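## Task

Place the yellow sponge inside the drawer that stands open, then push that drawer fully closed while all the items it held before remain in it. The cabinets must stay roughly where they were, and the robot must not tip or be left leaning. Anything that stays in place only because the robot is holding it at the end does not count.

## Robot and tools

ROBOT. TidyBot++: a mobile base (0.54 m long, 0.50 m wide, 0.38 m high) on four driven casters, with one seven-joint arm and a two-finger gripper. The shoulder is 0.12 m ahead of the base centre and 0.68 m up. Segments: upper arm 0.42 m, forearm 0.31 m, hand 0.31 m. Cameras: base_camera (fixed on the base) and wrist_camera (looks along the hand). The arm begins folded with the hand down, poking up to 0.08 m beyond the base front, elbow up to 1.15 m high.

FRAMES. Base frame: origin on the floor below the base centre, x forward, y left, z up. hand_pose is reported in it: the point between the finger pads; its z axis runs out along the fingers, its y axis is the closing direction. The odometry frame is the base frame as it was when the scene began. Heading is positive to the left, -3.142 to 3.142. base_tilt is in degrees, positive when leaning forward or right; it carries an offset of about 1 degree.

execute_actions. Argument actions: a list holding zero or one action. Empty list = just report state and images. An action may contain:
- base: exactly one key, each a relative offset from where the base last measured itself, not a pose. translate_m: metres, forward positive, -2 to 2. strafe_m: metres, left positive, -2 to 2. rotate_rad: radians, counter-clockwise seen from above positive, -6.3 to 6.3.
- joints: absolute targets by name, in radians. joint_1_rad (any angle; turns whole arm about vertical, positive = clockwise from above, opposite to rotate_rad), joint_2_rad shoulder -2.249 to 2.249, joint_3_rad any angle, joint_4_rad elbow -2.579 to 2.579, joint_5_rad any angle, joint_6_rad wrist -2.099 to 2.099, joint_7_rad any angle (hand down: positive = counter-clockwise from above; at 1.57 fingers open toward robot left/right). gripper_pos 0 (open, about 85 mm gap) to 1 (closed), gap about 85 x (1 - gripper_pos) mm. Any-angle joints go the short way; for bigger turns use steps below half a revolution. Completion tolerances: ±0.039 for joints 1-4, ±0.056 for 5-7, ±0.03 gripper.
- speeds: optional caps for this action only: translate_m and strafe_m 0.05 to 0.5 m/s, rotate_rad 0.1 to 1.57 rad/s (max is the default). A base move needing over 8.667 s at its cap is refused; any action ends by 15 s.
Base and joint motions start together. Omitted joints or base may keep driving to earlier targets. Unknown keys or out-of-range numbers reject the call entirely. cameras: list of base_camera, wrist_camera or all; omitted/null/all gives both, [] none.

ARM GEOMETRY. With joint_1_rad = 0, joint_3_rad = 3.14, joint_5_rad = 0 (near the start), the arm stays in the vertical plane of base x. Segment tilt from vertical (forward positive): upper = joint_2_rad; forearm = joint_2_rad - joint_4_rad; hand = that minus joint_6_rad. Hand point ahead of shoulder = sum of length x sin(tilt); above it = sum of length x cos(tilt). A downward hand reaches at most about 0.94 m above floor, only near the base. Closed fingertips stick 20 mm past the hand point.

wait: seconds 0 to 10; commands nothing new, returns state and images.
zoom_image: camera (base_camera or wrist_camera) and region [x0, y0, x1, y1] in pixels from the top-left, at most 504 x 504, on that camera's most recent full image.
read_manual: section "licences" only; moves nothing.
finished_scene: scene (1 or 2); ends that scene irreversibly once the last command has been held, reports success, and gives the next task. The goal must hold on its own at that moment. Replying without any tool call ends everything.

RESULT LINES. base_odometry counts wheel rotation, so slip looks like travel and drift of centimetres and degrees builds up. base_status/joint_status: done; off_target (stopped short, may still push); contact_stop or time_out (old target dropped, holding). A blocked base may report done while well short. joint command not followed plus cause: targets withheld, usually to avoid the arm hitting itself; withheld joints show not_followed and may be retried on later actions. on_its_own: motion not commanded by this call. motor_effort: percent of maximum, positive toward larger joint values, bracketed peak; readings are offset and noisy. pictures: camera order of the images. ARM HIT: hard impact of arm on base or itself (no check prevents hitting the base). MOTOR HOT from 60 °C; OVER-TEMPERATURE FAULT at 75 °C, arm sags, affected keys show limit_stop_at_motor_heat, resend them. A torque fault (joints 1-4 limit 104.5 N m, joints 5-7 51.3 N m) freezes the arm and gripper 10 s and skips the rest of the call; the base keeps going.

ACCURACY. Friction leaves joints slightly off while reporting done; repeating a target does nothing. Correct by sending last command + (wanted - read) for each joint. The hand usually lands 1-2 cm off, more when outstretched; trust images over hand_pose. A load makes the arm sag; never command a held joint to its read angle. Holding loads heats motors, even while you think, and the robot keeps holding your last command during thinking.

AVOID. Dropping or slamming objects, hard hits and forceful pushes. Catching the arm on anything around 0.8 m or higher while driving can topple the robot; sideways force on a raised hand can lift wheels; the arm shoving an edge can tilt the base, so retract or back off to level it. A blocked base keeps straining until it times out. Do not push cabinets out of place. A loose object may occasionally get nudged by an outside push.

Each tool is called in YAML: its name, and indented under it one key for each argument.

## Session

execute_actions:
  actions: []

Scene clock: 0.00 s.
base_odometry: x=+0.000 y=+0.000 heading=+0.000 (m, m, rad; odometry frame)
base_tilt: forward=+0.3 right=+0.3 (deg)
base_status: not commanded
joint_positions: joint_1_rad=-0.005 joint_2_rad=-0.377 joint_3_rad=+3.190 joint_4_rad=-2.510 joint_5_rad=-0.001 joint_6_rad=-0.857 joint_7_rad=+1.534 gripper_pos=+0.000
joint_status: not commanded
motor_effort: joint_1_rad=+2 joint_2_rad=-1 joint_3_rad=+1 joint_4_rad=+16 joint_5_rad=+0 joint_6_rad=+2 joint_7_rad=+0 (%)
hand_pose: x=+0.2775 y=-0.0034 z=+0.5979 quat_wxyz=(-0.009, +0.996, -0.039, +0.076) (m; base frame)
pictures: base_camera, wrist_camera
Images, in order (width x height): base_camera 644x364, wrist_camera 644x476.

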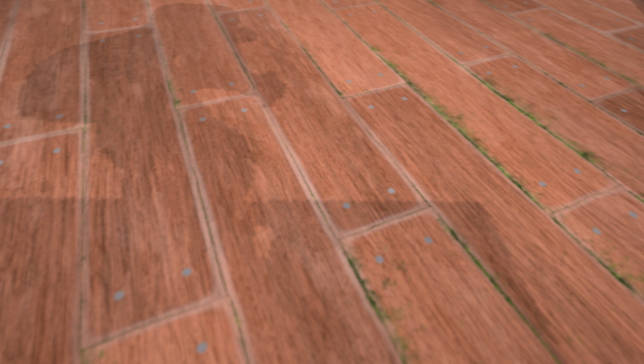

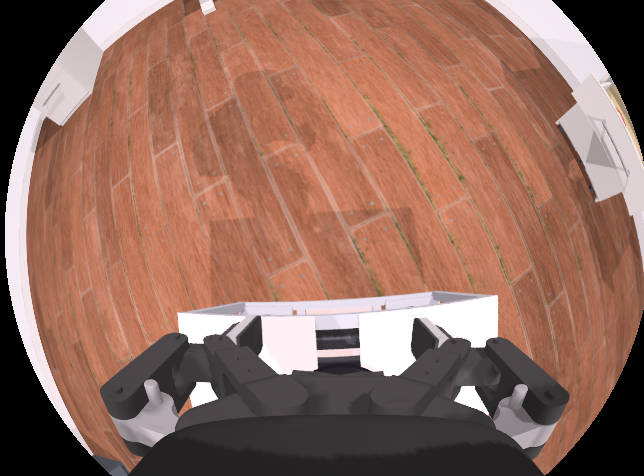

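execute_actions:
  actions:
    - {"joints": {"joint_2_rad": -0.1, "joint_3_rad": 3.13, "joint_4_rad": -0.9, "joint_6_rad": -1.3, "joint_7_rad": 1.595}}
  cameras: ["wrist_camera"]

Scene clock: 3.13 s.
base_odometry: x=+0.000 y=+0.000 heading=+0.000 (m, m, rad; odometry frame)
base_tilt: forward=+0.3 right=+0.3 (deg)
base_status: not commanded
joint_positions: joint_1_rad=-0.005 joint_2_rad=-0.114 joint_3_rad=+3.144 joint_4_rad=-0.909 joint_5_rad=-0.001 joint_6_rad=-1.272 joint_7_rad=+1.560 gripper_pos=+0.000
joint_status: all done
motor_effort: joint_1_rad=+2(1) joint_2_rad=-13(12) joint_3_rad=+1(2) joint_4_rad=+17(21) joint_5_rad=+0(1) joint_6_rad=+7(7) joint_7_rad=+0(0) (%)
hand_pose: x=+0.5693 y=+0.0024 z=+1.1718 quat_wxyz=(-0.004, +0.859, -0.004, +0.512) (m; base frame)
pictures: wrist_camera
Images, in order (width x height): wrist_camera 644x476.

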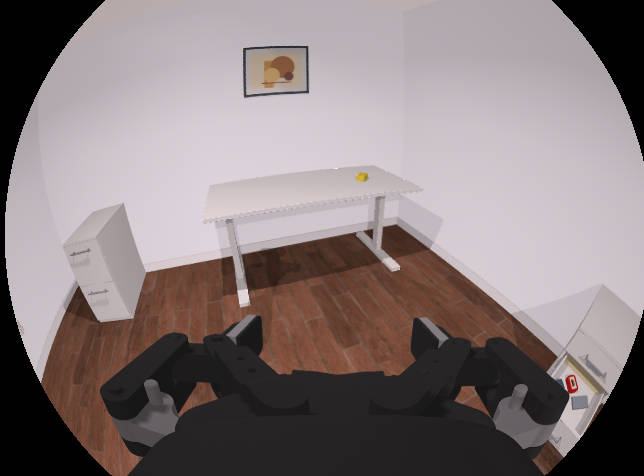

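zoom_image:
  camera: "wrist_camera"
  region: [190, 150, 450, 320]

zoom_image:
  camera: "wrist_camera"
  region: [520, 270, 644, 476]

Region (190, 150, 450, 320) of wrist_camera's 644x476 image, scaled by 1.938; it fills the top 330 rows of this view, and the rest is white.

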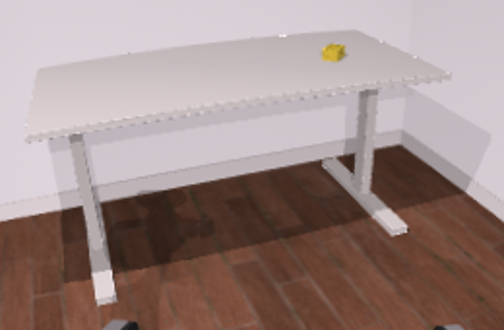

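Region (520, 270, 644, 476) of wrist_camera's 644x476 image, scaled by 2.447; it fills the left 303 columns of this view, and the rest is white.

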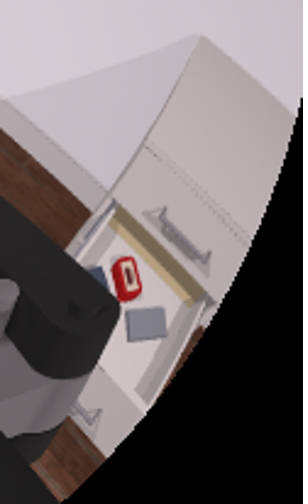

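execute_actions:
  actions:
    - {"base": {"rotate_rad": -0.08}}
  cameras: []

execute_actions:
  actions:
    - {"base": {"translate_m": 1.45}, "joints": {"joint_6_rad": -1.7}}

Scene clock: 7.27 s.
base_odometry: x=+0.000 y=+0.000 heading=-0.079 (m, m, rad; odometry frame)
base_tilt: forward=+0.3 right=+0.3 (deg)
base_status: done
joint_positions: joint_1_rad=-0.004 joint_2_rad=-0.112 joint_3_rad=+3.136 joint_4_rad=-0.909 joint_5_rad=-0.001 joint_6_rad=-1.272 joint_7_rad=+1.560 gripper_pos=+0.000
joint_status: not commanded
motor_effort: joint_1_rad=+2(0) joint_2_rad=-12(14) joint_3_rad=+1(1) joint_4_rad=+18(18) joint_5_rad=-1(2) joint_6_rad=+7(7) joint_7_rad=+0(0) (%)
hand_pose: x=+0.5703 y=+0.0064 z=+1.1707 quat_wxyz=(-0.005, +0.860, +0.000, +0.511) (m; base frame)
pictures: none
No camera images: the call's "cameras" was empty. Leave "cameras" out to get every camera's image.

Scene clock: 11.53 s.
base_odometry: x=+1.446 y=-0.113 heading=-0.079 (m, m, rad; odometry frame)
base_tilt: forward=+0.3 right=+0.3 (deg)
base_status: done
joint_positions: joint_1_rad=-0.004 joint_2_rad=-0.097 joint_3_rad=+3.136 joint_4_rad=-0.904 joint_5_rad=-0.001 joint_6_rad=-1.698 joint_7_rad=+1.560 gripper_pos=+0.000
joint_status: all done
motor_effort: joint_1_rad=+2(3) joint_2_rad=-12(16) joint_3_rad=+1(2) joint_4_rad=+16(18) joint_5_rad=+0(0) joint_6_rad=+5(8) joint_7_rad=+0(0) (%)
hand_pose: x=+0.4902 y=+0.0055 z=+1.0675 quat_wxyz=(-0.003, +0.950, +0.000, +0.313) (m; base frame)
pictures: base_camera, wrist_camera
Images, in order (width x height): base_camera 644x364, wrist_camera 644x476.

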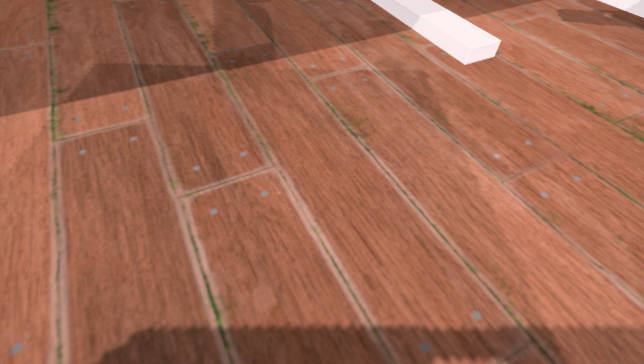

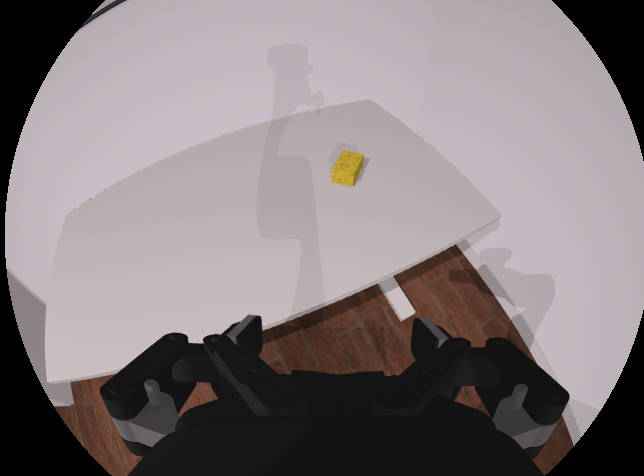

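execute_actions:
  actions:
    - {"base": {"translate_m": 0.41}, "joints": {"joint_1_rad": 0.075, "joint_2_rad": 0.538, "joint_4_rad": -0.622, "joint_6_rad": -1.99}}

Scene clock: 14.97 s.
base_odometry: x=+1.855 y=-0.144 heading=-0.078 (m, m, rad; odometry frame)
base_tilt: forward=+0.3 right=+0.3 (deg)
base_status: done
joint_positions: joint_1_rad=+0.057 joint_2_rad=+0.545 joint_3_rad=+3.136 joint_4_rad=-0.634 joint_5_rad=-0.001 joint_6_rad=-1.962 joint_7_rad=+1.560 gripper_pos=+0.000
joint_status: all done
motor_effort: joint_1_rad=+2(2) joint_2_rad=-35(43) joint_3_rad=+1(2) joint_4_rad=+16(19) joint_5_rad=+0(0) joint_6_rad=+0(6) joint_7_rad=+0(0) (%)
hand_pose: x=+0.6270 y=-0.0257 z=+0.8501 quat_wxyz=(-0.002, +1.000, -0.031, +0.000) (m; base frame)
pictures: base_camera, wrist_camera
Images, in order (width x height): base_camera 644x364, wrist_camera 644x476.

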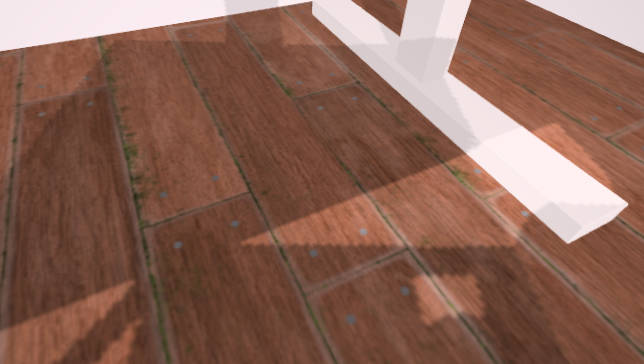

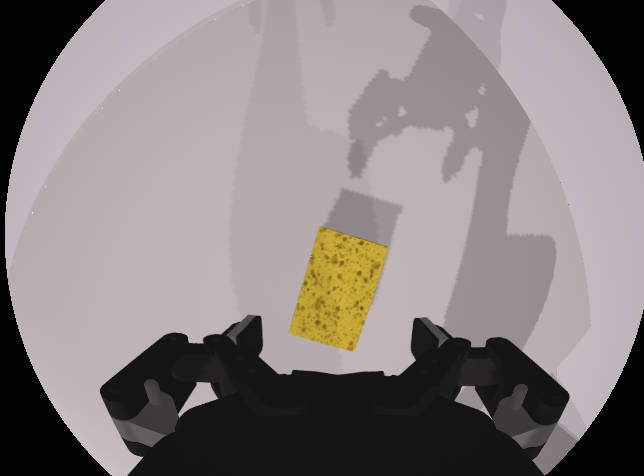

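execute_actions:
  actions:
    - {"joints": {"joint_2_rad": 0.507, "joint_4_rad": -0.886, "joint_6_rad": -1.717, "joint_7_rad": 1.243}}
  cameras: ["wrist_camera"]

zoom_image:
  camera: "wrist_camera"
  region: [220, 200, 460, 380]

Scene clock: 17.40 s.
base_odometry: x=+1.855 y=-0.144 heading=-0.078 (m, m, rad; odometry frame)
base_tilt: forward=+0.3 right=+0.3 (deg)
base_status: not commanded
joint_positions: joint_1_rad=+0.057 joint_2_rad=+0.520 joint_3_rad=+3.136 joint_4_rad=-0.877 joint_5_rad=-0.001 joint_6_rad=-1.742 joint_7_rad=+1.274 gripper_pos=+0.000
joint_status: all done
motor_effort: joint_1_rad=+2(3) joint_2_rad=-36(37) joint_3_rad=+1(1) joint_4_rad=+17(19) joint_5_rad=+0(1) joint_6_rad=+1(2) joint_7_rad=+0(0) (%)
hand_pose: x=+0.6376 y=-0.0260 z=+0.7898 quat_wxyz=(-0.002, +0.985, -0.174, +0.001) (m; base frame)
pictures: wrist_camera
Images, in order (width x height): wrist_camera 644x476.

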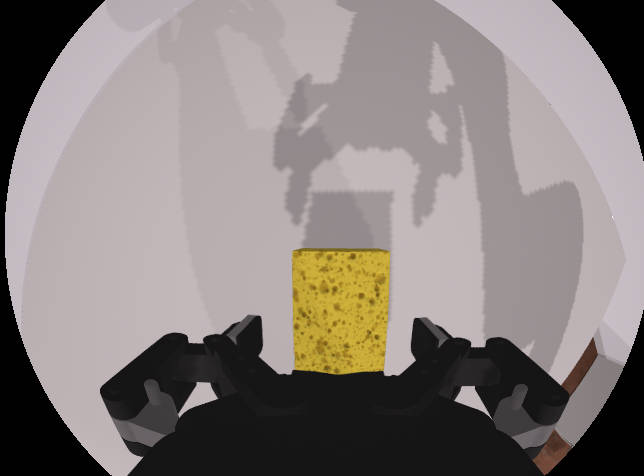

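Region (220, 200, 460, 380) of wrist_camera's 644x476 image, scaled by 2.100; it fills the top 378 rows of this view, and the rest is white.

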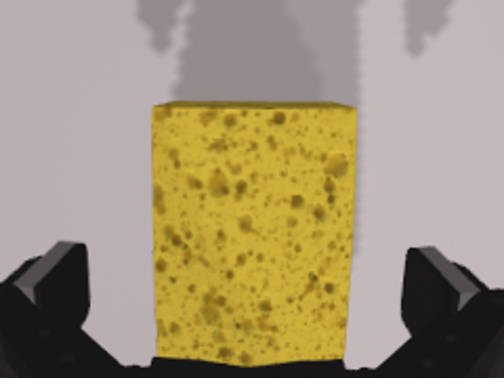

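execute_actions:
  actions:
    - {"joints": {"joint_4_rad": -1.021, "joint_6_rad": -1.584}}
  cameras: ["wrist_camera"]

Scene clock: 19.20 s.
base_odometry: x=+1.855 y=-0.144 heading=-0.078 (m, m, rad; odometry frame)
base_tilt: forward=+0.3 right=+0.3 (deg)
base_status: not commanded
joint_positions: joint_1_rad=+0.057 joint_2_rad=+0.513 joint_3_rad=+3.136 joint_4_rad=-1.013 joint_5_rad=-0.001 joint_6_rad=-1.610 joint_7_rad=+1.274 gripper_pos=+0.000
joint_status: all done
motor_effort: joint_1_rad=+2(1) joint_2_rad=-35(37) joint_3_rad=+1(1) joint_4_rad=+18(19) joint_5_rad=+0(0) joint_6_rad=+0(0) joint_7_rad=+0(0) (%)
hand_pose: x=+0.6406 y=-0.0260 z=+0.7509 quat_wxyz=(-0.002, +0.985, -0.174, +0.002) (m; base frame)
pictures: wrist_camera
Images, in order (width x height): wrist_camera 644x476.

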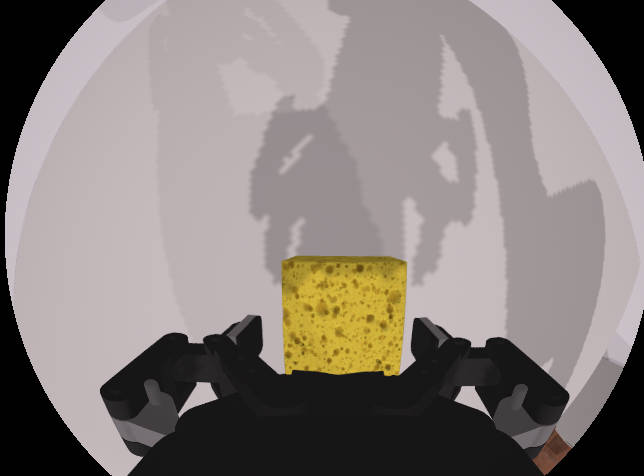

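execute_actions:
  actions:
    - {"joints": {"gripper_pos": 1.0}}
  cameras: ["wrist_camera"]

Scene clock: 20.60 s.
base_odometry: x=+1.855 y=-0.144 heading=-0.078 (m, m, rad; odometry frame)
base_tilt: forward=+0.3 right=+0.3 (deg)
base_status: not commanded
joint_positions: joint_1_rad=+0.057 joint_2_rad=+0.506 joint_3_rad=+3.136 joint_4_rad=-1.015 joint_5_rad=-0.001 joint_6_rad=-1.610 joint_7_rad=+1.274 gripper_pos=+0.414
joint_status: gripper_pos off_target (ended at +0.414, target +1.000)
motor_effort: joint_1_rad=+2(2) joint_2_rad=-36(36) joint_3_rad=+1(0) joint_4_rad=+18(18) joint_5_rad=+0(0) joint_6_rad=+0(1) joint_7_rad=+0(0) (%)
hand_pose: x=+0.6396 y=-0.0260 z=+0.7544 quat_wxyz=(-0.002, +0.985, -0.174, +0.005) (m; base frame)
pictures: wrist_camera
Images, in order (width x height): wrist_camera 644x476.

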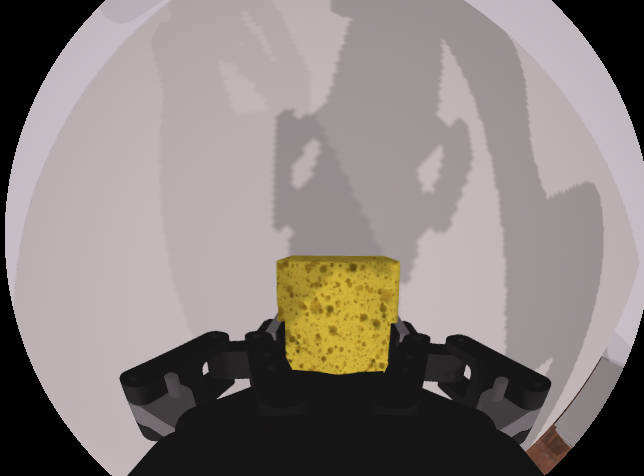

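execute_actions:
  actions:
    - {"base": {"translate_m": -1.66}, "joints": {"joint_2_rad": 0.2, "joint_6_rad": -1.6, "gripper_pos": 1.0}}
  cameras: []

execute_actions:
  actions:
    - {"base": {"rotate_rad": -1.1}, "joints": {"joint_1_rad": -0.012, "joint_4_rad": -1.2, "joint_7_rad": 1.6, "joint_6_rad": -1.2, "gripper_pos": 1.0}}

Scene clock: 26.97 s.
base_odometry: x=+0.199 y=-0.017 heading=-0.077 (m, m, rad; odometry frame)
base_tilt: forward=+0.3 right=+0.3 (deg)
base_status: done
joint_positions: joint_1_rad=+0.063 joint_2_rad=+0.199 joint_3_rad=+3.136 joint_4_rad=-1.015 joint_5_rad=-0.001 joint_6_rad=-1.608 joint_7_rad=+1.274 gripper_pos=+0.414
joint_status: gripper_pos off_target (ended at +0.414, target +1.000); the others done
motor_effort: joint_1_rad=+2(1) joint_2_rad=-25(40) joint_3_rad=+1(1) joint_4_rad=+18(20) joint_5_rad=+0(1) joint_6_rad=+4(4) joint_7_rad=+0(0) (%)
hand_pose: x=+0.5936 y=-0.0260 z=+0.9087 quat_wxyz=(-0.020, +0.972, -0.174, +0.158) (m; base frame)
pictures: none
No camera images: the call's "cameras" was empty. Leave "cameras" out to get every camera's image.

Scene clock: 29.10 s.
base_odometry: x=+0.199 y=-0.017 heading=-1.176 (m, m, rad; odometry frame)
base_tilt: forward=+0.3 right=+0.3 (deg)
base_status: done
joint_positions: joint_1_rad=-0.002 joint_2_rad=+0.208 joint_3_rad=+3.138 joint_4_rad=-1.191 joint_5_rad=-0.001 joint_6_rad=-1.218 joint_7_rad=+1.571 gripper_pos=+0.414
joint_status: gripper_pos off_target (ended at +0.414, target +1.000); the others done
motor_effort: joint_1_rad=+2(1) joint_2_rad=-27(31) joint_3_rad=+1(2) joint_4_rad=+20(20) joint_5_rad=+0(2) joint_6_rad=+5(5) joint_7_rad=+0(0) (%)
hand_pose: x=+0.6717 y=+0.0048 z=+0.8779 quat_wxyz=(-0.001, +0.966, +0.003, +0.260) (m; base frame)
pictures: base_camera, wrist_camera
Images, in order (width x height): base_camera 644x364, wrist_camera 644x476.

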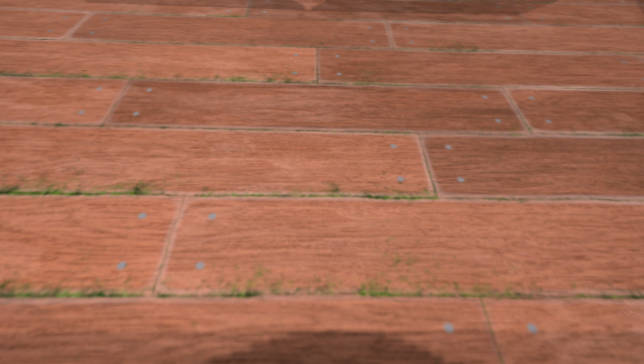

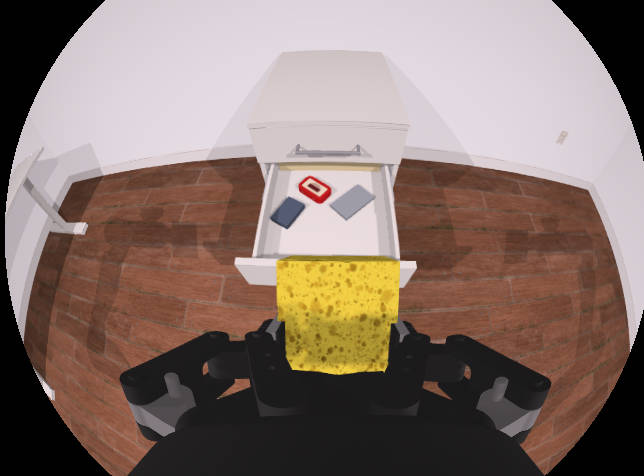

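zoom_image:
  camera: "wrist_camera"
  region: [220, 110, 440, 300]

Region (220, 110, 440, 300) of wrist_camera's 644x476 image, scaled by 2.291; it fills the top 435 rows of this view, and the rest is white.

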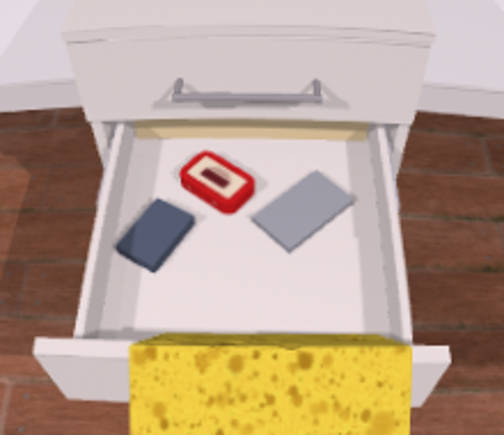

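execute_actions:
  actions:
    - {"base": {"translate_m": 0.4}, "joints": {"joint_1_rad": -0.058, "joint_2_rad": 0.485, "joint_4_rad": -1.55, "joint_6_rad": -1.08, "gripper_pos": 1.0}}

Scene clock: 33.33 s.
base_odometry: x=+0.352 y=-0.387 heading=-1.177 (m, m, rad; odometry frame)
base_tilt: forward=+0.3 right=+0.3 (deg)
base_status: done
joint_positions: joint_1_rad=-0.041 joint_2_rad=+0.494 joint_3_rad=+3.138 joint_4_rad=-1.544 joint_5_rad=-0.001 joint_6_rad=-1.102 joint_7_rad=+1.571 gripper_pos=+0.414
joint_status: gripper_pos off_target (ended at +0.414, target +1.000); the others done
motor_effort: joint_1_rad=+1(1) joint_2_rad=-34(39) joint_3_rad=+0(0) joint_4_rad=+16(21) joint_5_rad=+0(0) joint_6_rad=+1(5) joint_7_rad=+0(0) (%)
hand_pose: x=+0.5991 y=+0.0229 z=+0.5995 quat_wxyz=(-0.001, +1.000, +0.022, +0.001) (m; base frame)
pictures: base_camera, wrist_camera
Images, in order (width x height): base_camera 644x364, wrist_camera 644x476.

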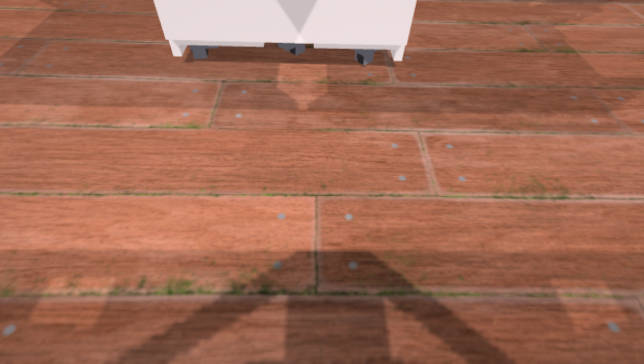

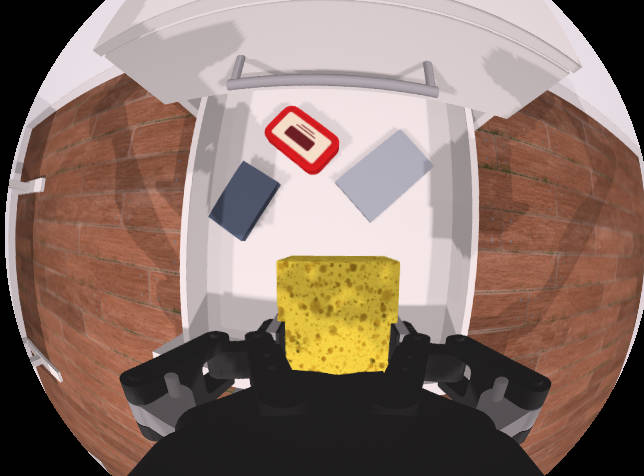

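execute_actions:
  actions:
    - {"joints": {"joint_2_rad": 0.692, "joint_4_rad": -1.664, "joint_6_rad": -0.76, "gripper_pos": 1.0}}
  cameras: ["wrist_camera"]

zoom_image:
  camera: "wrist_camera"
  region: [120, 60, 560, 380]

Scene clock: 36.13 s.
base_odometry: x=+0.352 y=-0.387 heading=-1.177 (m, m, rad; odometry frame)
base_tilt: forward=+0.3 right=+0.3 (deg)
base_status: not commanded
joint_positions: joint_1_rad=-0.041 joint_2_rad=+0.697 joint_3_rad=+3.138 joint_4_rad=-1.660 joint_5_rad=-0.001 joint_6_rad=-0.786 joint_7_rad=+1.571 gripper_pos=+0.414
joint_status: gripper_pos off_target (ended at +0.414, target +1.000); the others done
motor_effort: joint_1_rad=+2(1) joint_2_rad=-36(41) joint_3_rad=+1(1) joint_4_rad=+13(16) joint_5_rad=-1(1) joint_6_rad=+1(1) joint_7_rad=+0(0) (%)
hand_pose: x=+0.6103 y=+0.0235 z=+0.4710 quat_wxyz=(-0.001, +1.000, +0.022, +0.000) (m; base frame)
pictures: wrist_camera
Images, in order (width x height): wrist_camera 644x476.

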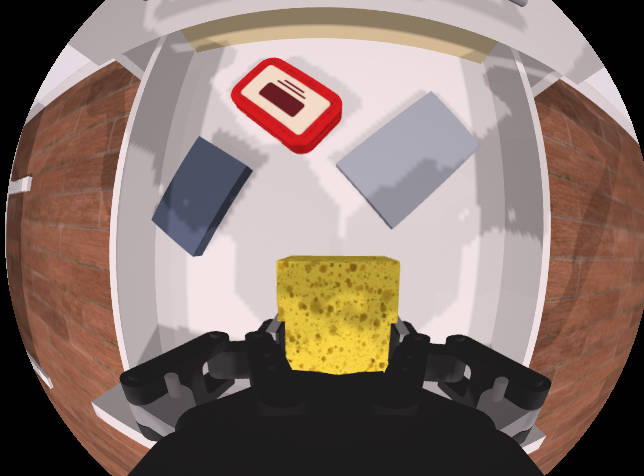

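Region (120, 60, 560, 380) of wrist_camera's 644x476 image, scaled by 1.145; it fills the top 367 rows of this view, and the rest is white.

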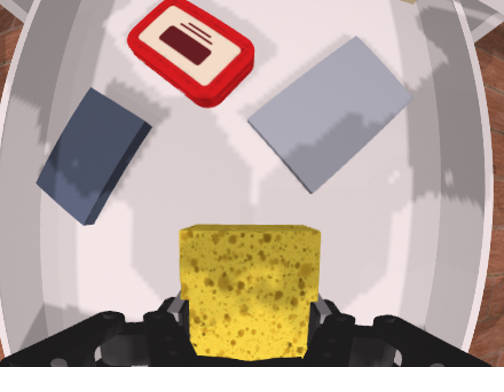

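execute_actions:
  actions:
    - {"joints": {"joint_2_rad": 0.746, "joint_4_rad": -1.687, "joint_6_rad": -0.684, "gripper_pos": 1.0}}
  cameras: ["wrist_camera"]

Scene clock: 37.77 s.
base_odometry: x=+0.352 y=-0.387 heading=-1.177 (m, m, rad; odometry frame)
base_tilt: forward=+0.3 right=+0.3 (deg)
base_status: not commanded
joint_positions: joint_1_rad=-0.041 joint_2_rad=+0.745 joint_3_rad=+3.138 joint_4_rad=-1.677 joint_5_rad=-0.001 joint_6_rad=-0.707 joint_7_rad=+1.571 gripper_pos=+0.414
joint_status: gripper_pos off_target (ended at +0.414, target +1.000); the others done
motor_effort: joint_1_rad=+2(1) joint_2_rad=-38(39) joint_3_rad=+0(1) joint_4_rad=+13(14) joint_5_rad=+0(0) joint_6_rad=+1(1) joint_7_rad=+0(0) (%)
hand_pose: x=+0.6147 y=+0.0237 z=+0.4435 quat_wxyz=(-0.002, +1.000, +0.022, +0.006) (m; base frame)
pictures: wrist_camera
Images, in order (width x height): wrist_camera 644x476.

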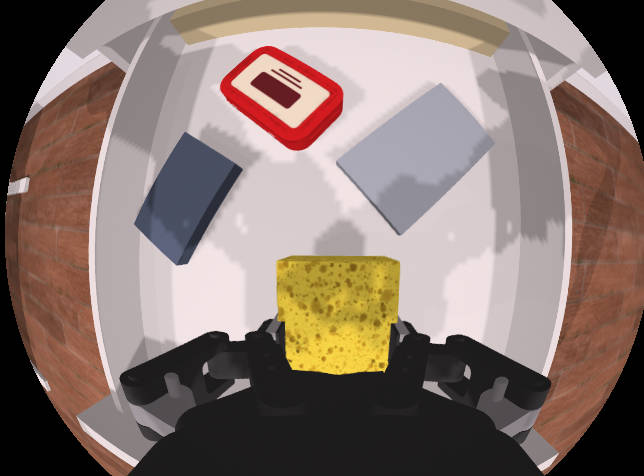

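execute_actions:
  actions:
    - {"joints": {"joint_2_rad": 0.783, "joint_6_rad": -0.66, "gripper_pos": 1.0}}
  cameras: ["wrist_camera"]

Scene clock: 39.23 s.
base_odometry: x=+0.352 y=-0.387 heading=-1.177 (m, m, rad; odometry frame)
base_tilt: forward=+0.4 right=+0.3 (deg)
base_status: not commanded
joint_positions: joint_1_rad=-0.041 joint_2_rad=+0.779 joint_3_rad=+3.138 joint_4_rad=-1.678 joint_5_rad=-0.001 joint_6_rad=-0.686 joint_7_rad=+1.571 gripper_pos=+0.414
joint_status: gripper_pos off_target (ended at +0.414, target +1.000); the others done
motor_effort: joint_1_rad=+2(2) joint_2_rad=-38(40) joint_3_rad=+1(0) joint_4_rad=+12(13) joint_5_rad=+0(0) joint_6_rad=+0(0) joint_7_rad=+0(0) (%)
hand_pose: x=+0.6125 y=+0.0237 z=+0.4267 quat_wxyz=(-0.002, +1.000, +0.022, -0.001) (m; base frame)
pictures: wrist_camera
Images, in order (width x height): wrist_camera 644x476.

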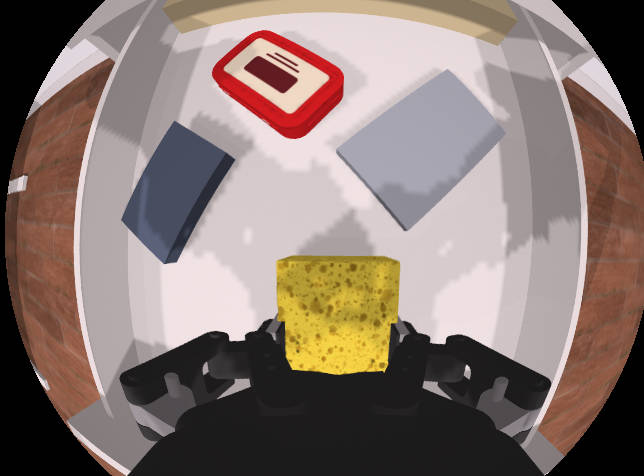

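execute_actions:
  actions:
    - {"joints": {"joint_2_rad": 0.806, "joint_6_rad": -0.64, "gripper_pos": 1.0}}
  cameras: ["wrist_camera"]

Scene clock: 40.30 s.
base_odometry: x=+0.352 y=-0.387 heading=-1.177 (m, m, rad; odometry frame)
base_tilt: forward=+0.3 right=+0.3 (deg)
base_status: not commanded
joint_positions: joint_1_rad=-0.041 joint_2_rad=+0.783 joint_3_rad=+3.138 joint_4_rad=-1.678 joint_5_rad=-0.001 joint_6_rad=-0.670 joint_7_rad=+1.571 gripper_pos=+0.414
joint_status: gripper_pos off_target (ended at +0.414, target +1.000); the others done
motor_effort: joint_1_rad=+2(1) joint_2_rad=-30(38) joint_3_rad=+1(0) joint_4_rad=+9(13) joint_5_rad=+0(0) joint_6_rad=+0(4) joint_7_rad=+0(0) (%)
hand_pose: x=+0.6166 y=+0.0239 z=+0.4247 quat_wxyz=(-0.002, +1.000, +0.022, +0.006) (m; base frame)
pictures: wrist_camera
Images, in order (width x height): wrist_camera 644x476.

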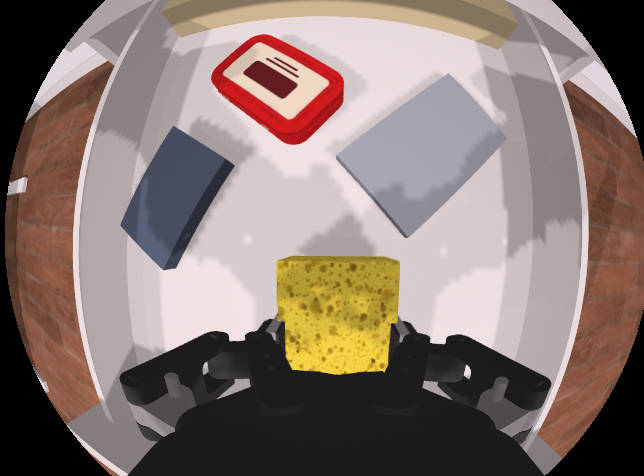

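Contact is reached (shoulder effort dropped). Release now.

execute_actions:
  actions:
    - {"joints": {"joint_2_rad": 0.78, "gripper_pos": 0.1}}
  cameras: ["wrist_camera"]

Scene clock: 41.53 s.
base_odometry: x=+0.352 y=-0.387 heading=-1.177 (m, m, rad; odometry frame)
base_tilt: forward=+0.3 right=+0.3 (deg)
base_status: not commanded
joint_positions: joint_1_rad=-0.041 joint_2_rad=+0.781 joint_3_rad=+3.138 joint_4_rad=-1.680 joint_5_rad=-0.001 joint_6_rad=-0.668 joint_7_rad=+1.571 gripper_pos=+0.100
joint_status: all done
motor_effort: joint_1_rad=+1(1) joint_2_rad=-38(39) joint_3_rad=+0(0) joint_4_rad=+12(12) joint_5_rad=+0(0) joint_6_rad=+0(2) joint_7_rad=+0(0) (%)
hand_pose: x=+0.6168 y=+0.0239 z=+0.4254 quat_wxyz=(-0.002, +1.000, +0.022, +0.007) (m; base frame)
pictures: wrist_camera
Images, in order (width x height): wrist_camera 644x476.

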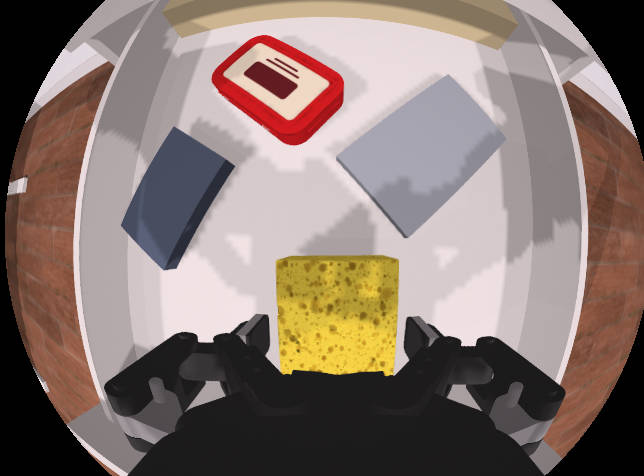

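execute_actions:
  actions:
    - {"joints": {"joint_2_rad": 0.4}}
  cameras: ["wrist_camera"]

execute_actions:
  actions:
    - {"base": {"translate_m": -0.39}, "joints": {"joint_4_rad": -1.885, "joint_6_rad": 1.5, "joint_7_rad": -0.025, "gripper_pos": 0.42}}
  cameras: []

execute_actions:
  actions:
    - {"joints": {"joint_2_rad": 1.452, "joint_6_rad": 1.785}}

Scene clock: 45.73 s.
base_odometry: x=+0.352 y=-0.387 heading=-1.177 (m, m, rad; odometry frame)
base_tilt: forward=+0.3 right=+0.3 (deg)
base_status: not commanded
joint_positions: joint_1_rad=-0.041 joint_2_rad=+0.397 joint_3_rad=+3.138 joint_4_rad=-1.680 joint_5_rad=-0.001 joint_6_rad=-0.666 joint_7_rad=+1.571 gripper_pos=+0.100
joint_status: all done
motor_effort: joint_1_rad=+1(1) joint_2_rad=-32(40) joint_3_rad=+1(0) joint_4_rad=+18(18) joint_5_rad=+0(0) joint_6_rad=+4(4) joint_7_rad=+0(0) (%)
hand_pose: x=+0.6769 y=+0.0263 z=+0.6304 quat_wxyz=(-0.005, +0.980, +0.021, +0.198) (m; base frame)
pictures: wrist_camera
Images, in order (width x height): wrist_camera 644x476.

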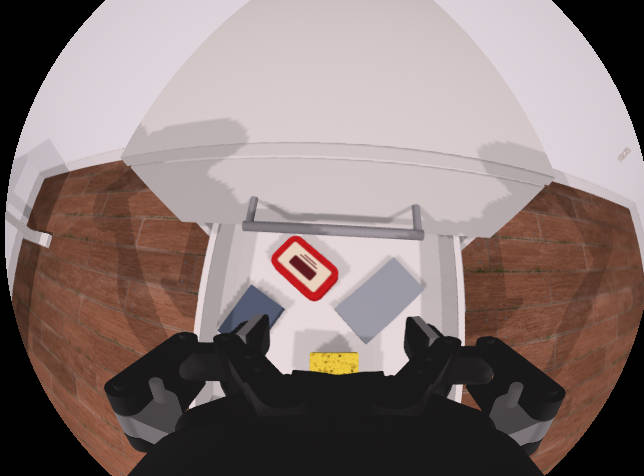

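Scene clock: 48.00 s.
base_odometry: x=+0.202 y=-0.027 heading=-1.177 (m, m, rad; odometry frame)
base_tilt: forward=+0.3 right=+0.3 (deg)
base_status: done
joint_positions: joint_1_rad=-0.047 joint_2_rad=+0.397 joint_3_rad=+3.136 joint_4_rad=-1.875 joint_5_rad=-0.001 joint_6_rad=+1.496 joint_7_rad=-0.007 gripper_pos=+0.420
joint_status: all done
motor_effort: joint_1_rad=+2(7) joint_2_rad=-31(38) joint_3_rad=+0(4) joint_4_rad=+18(21) joint_5_rad=+0(0) joint_6_rad=+6(8) joint_7_rad=+0(0) (%)
hand_pose: x=+0.7389 y=+0.0329 z=+1.0895 quat_wxyz=(-0.674, +0.273, -0.262, +0.635) (m; base frame)
pictures: none
No camera images: the call's "cameras" was empty. Leave "cameras" out to get every camera's image.

Scene clock: 50.33 s.
base_odometry: x=+0.202 y=-0.027 heading=-1.177 (m, m, rad; odometry frame)
base_tilt: forward=+0.3 right=+0.3 (deg)
base_status: not commanded
joint_positions: joint_1_rad=-0.047 joint_2_rad=+1.448 joint_3_rad=+3.136 joint_4_rad=-1.877 joint_5_rad=-0.001 joint_6_rad=+1.757 joint_7_rad=-0.007 gripper_pos=+0.420
joint_status: all done
motor_effort: joint_1_rad=+1(2) joint_2_rad=-41(45) joint_3_rad=+0(0) joint_4_rad=+4(18) joint_5_rad=+0(1) joint_6_rad=+9(10) joint_7_rad=+0(0) (%)
hand_pose: x=+0.7895 y=+0.0348 z=+0.4249 quat_wxyz=(-0.515, +0.508, -0.491, +0.485) (m; base frame)
pictures: base_camera, wrist_camera
Images, in order (width x height): base_camera 644x364, wrist_camera 644x476.

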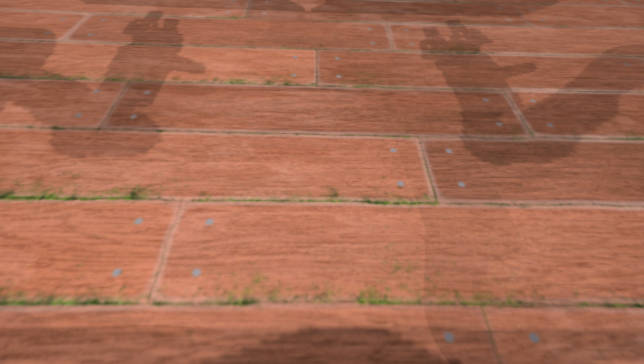

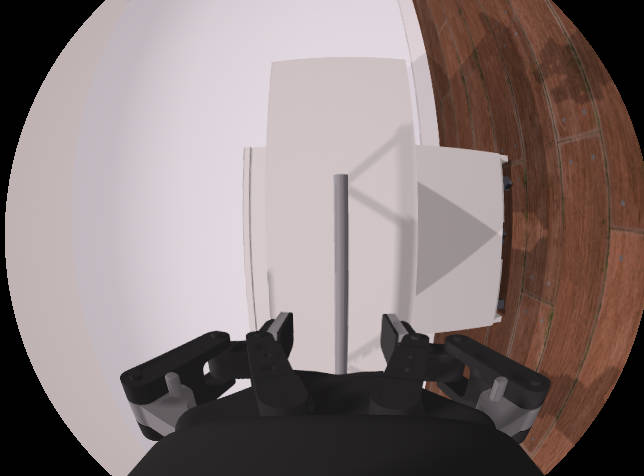

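execute_actions:
  actions:
    - {"base": {"translate_m": 0.35}, "speeds": {"translate_m": 0.14}}

Scene clock: 54.17 s.
base_odometry: x=+0.337 y=-0.350 heading=-1.178 (m, m, rad; odometry frame)
base_tilt: forward=+0.3 right=+0.3 (deg)
base_status: done
joint_positions: joint_1_rad=-0.052 joint_2_rad=+1.451 joint_3_rad=+3.136 joint_4_rad=-1.892 joint_5_rad=-0.001 joint_6_rad=+1.768 joint_7_rad=-0.007 gripper_pos=+0.420
joint_status: not commanded
motor_effort: joint_1_rad=+2(5) joint_2_rad=-41(46) joint_3_rad=+0(1) joint_4_rad=+3(11) joint_5_rad=+0(2) joint_6_rad=+9(10) joint_7_rad=+1(0) (%)
hand_pose: x=+0.7840 y=+0.0377 z=+0.4227 quat_wxyz=(-0.515, +0.511, -0.491, +0.482) (m; base frame)
pictures: base_camera, wrist_camera
Images, in order (width x height): base_camera 644x364, wrist_camera 644x476.

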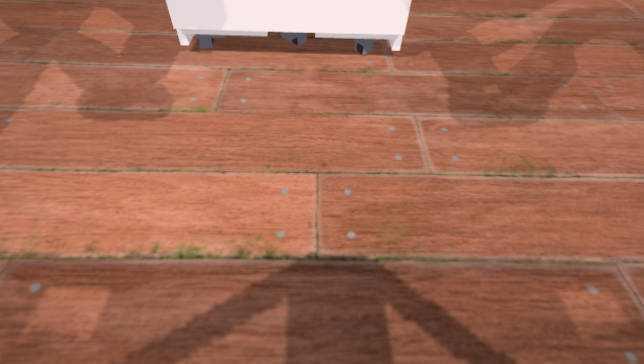

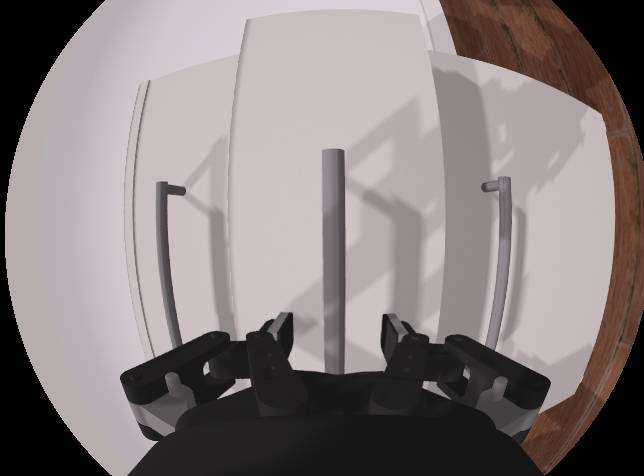

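execute_actions:
  actions:
    - {"base": {"translate_m": 0.047}, "speeds": {"translate_m": 0.07}}

zoom_image:
  camera: "wrist_camera"
  region: [380, 0, 480, 70]

zoom_image:
  camera: "wrist_camera"
  region: [200, 0, 300, 70]

Scene clock: 55.90 s.
base_odometry: x=+0.355 y=-0.394 heading=-1.179 (m, m, rad; odometry frame)
base_tilt: forward=+0.3 right=+0.3 (deg)
base_status: done
joint_positions: joint_1_rad=-0.052 joint_2_rad=+1.451 joint_3_rad=+3.136 joint_4_rad=-1.892 joint_5_rad=-0.001 joint_6_rad=+1.770 joint_7_rad=-0.007 gripper_pos=+0.420
joint_status: not commanded
motor_effort: joint_1_rad=+2(3) joint_2_rad=-40(42) joint_3_rad=+0(0) joint_4_rad=+4(8) joint_5_rad=+0(2) joint_6_rad=+9(9) joint_7_rad=+0(0) (%)
hand_pose: x=+0.7841 y=+0.0381 z=+0.4235 quat_wxyz=(-0.516, +0.510, -0.490, +0.483) (m; base frame)
pictures: base_camera, wrist_camera
Images, in order (width x height): base_camera 644x364, wrist_camera 644x476.

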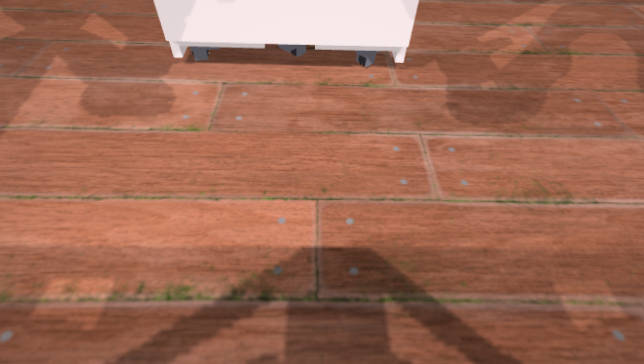

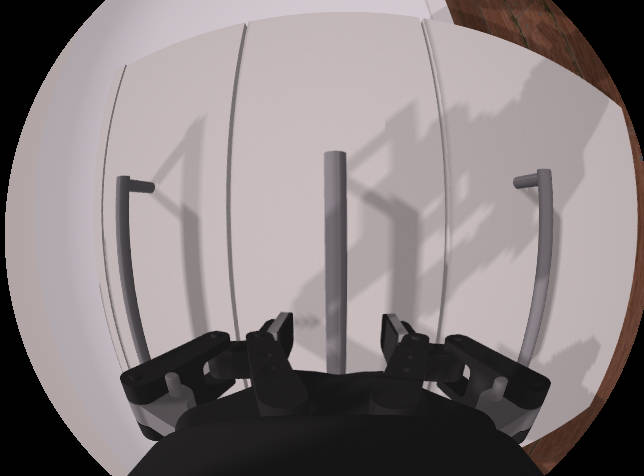

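Region (380, 0, 480, 70) of wrist_camera's 644x476 image, scaled by 5.040; it fills the top 353 rows of this view, and the rest is white.

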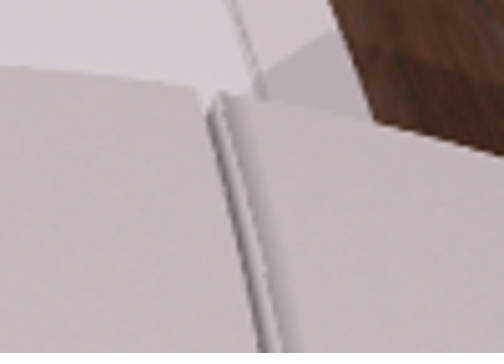

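Region (200, 0, 300, 70) of wrist_camera's 644x476 image, scaled by 5.040; it fills the top 353 rows of this view, and the rest is white.

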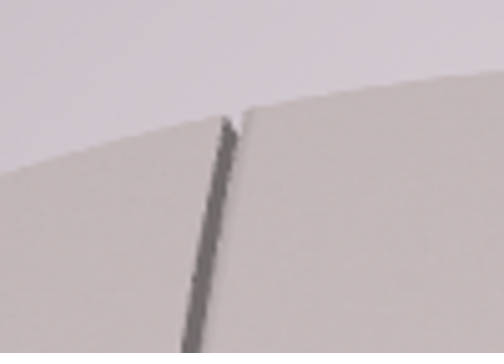

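execute_actions:
  actions:
    - {"base": {"translate_m": -0.06}}
  cameras: ["wrist_camera"]

zoom_image:
  camera: "wrist_camera"
  region: [220, 30, 460, 130]

Scene clock: 57.67 s.
base_odometry: x=+0.332 y=-0.338 heading=-1.178 (m, m, rad; odometry frame)
base_tilt: forward=+0.3 right=+0.3 (deg)
base_status: done
joint_positions: joint_1_rad=-0.052 joint_2_rad=+1.451 joint_3_rad=+3.136 joint_4_rad=-1.890 joint_5_rad=-0.001 joint_6_rad=+1.770 joint_7_rad=-0.007 gripper_pos=+0.420
joint_status: not commanded
motor_effort: joint_1_rad=+2(0) joint_2_rad=-41(41) joint_3_rad=+0(1) joint_4_rad=+3(5) joint_5_rad=-1(1) joint_6_rad=+8(9) joint_7_rad=+0(0) (%)
hand_pose: x=+0.7846 y=+0.0381 z=+0.4239 quat_wxyz=(-0.516, +0.510, -0.490, +0.483) (m; base frame)
pictures: wrist_camera
Images, in order (width x height): wrist_camera 644x476.

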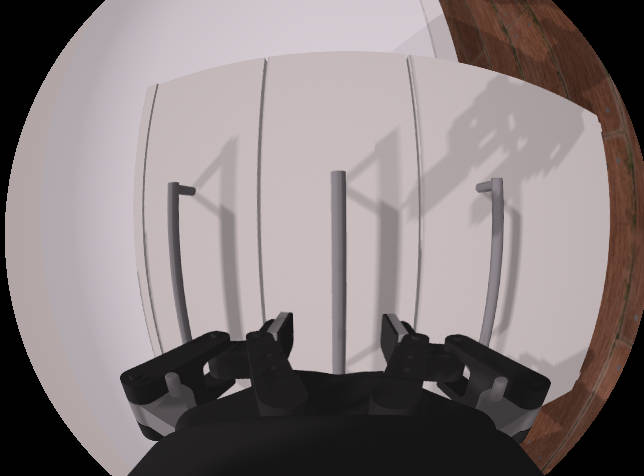

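Region (220, 30, 460, 130) of wrist_camera's 644x476 image, scaled by 2.100; it fills the top 210 rows of this view, and the rest is white.

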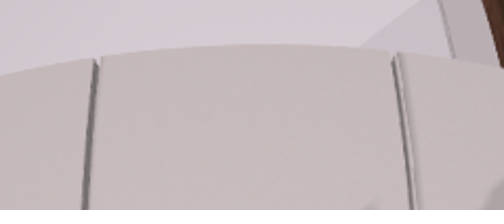

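The drawer is flush with its neighbours and stays shut with the robot clear of it.

finished_scene:
  scene: 2

The scene is finished: the task was done.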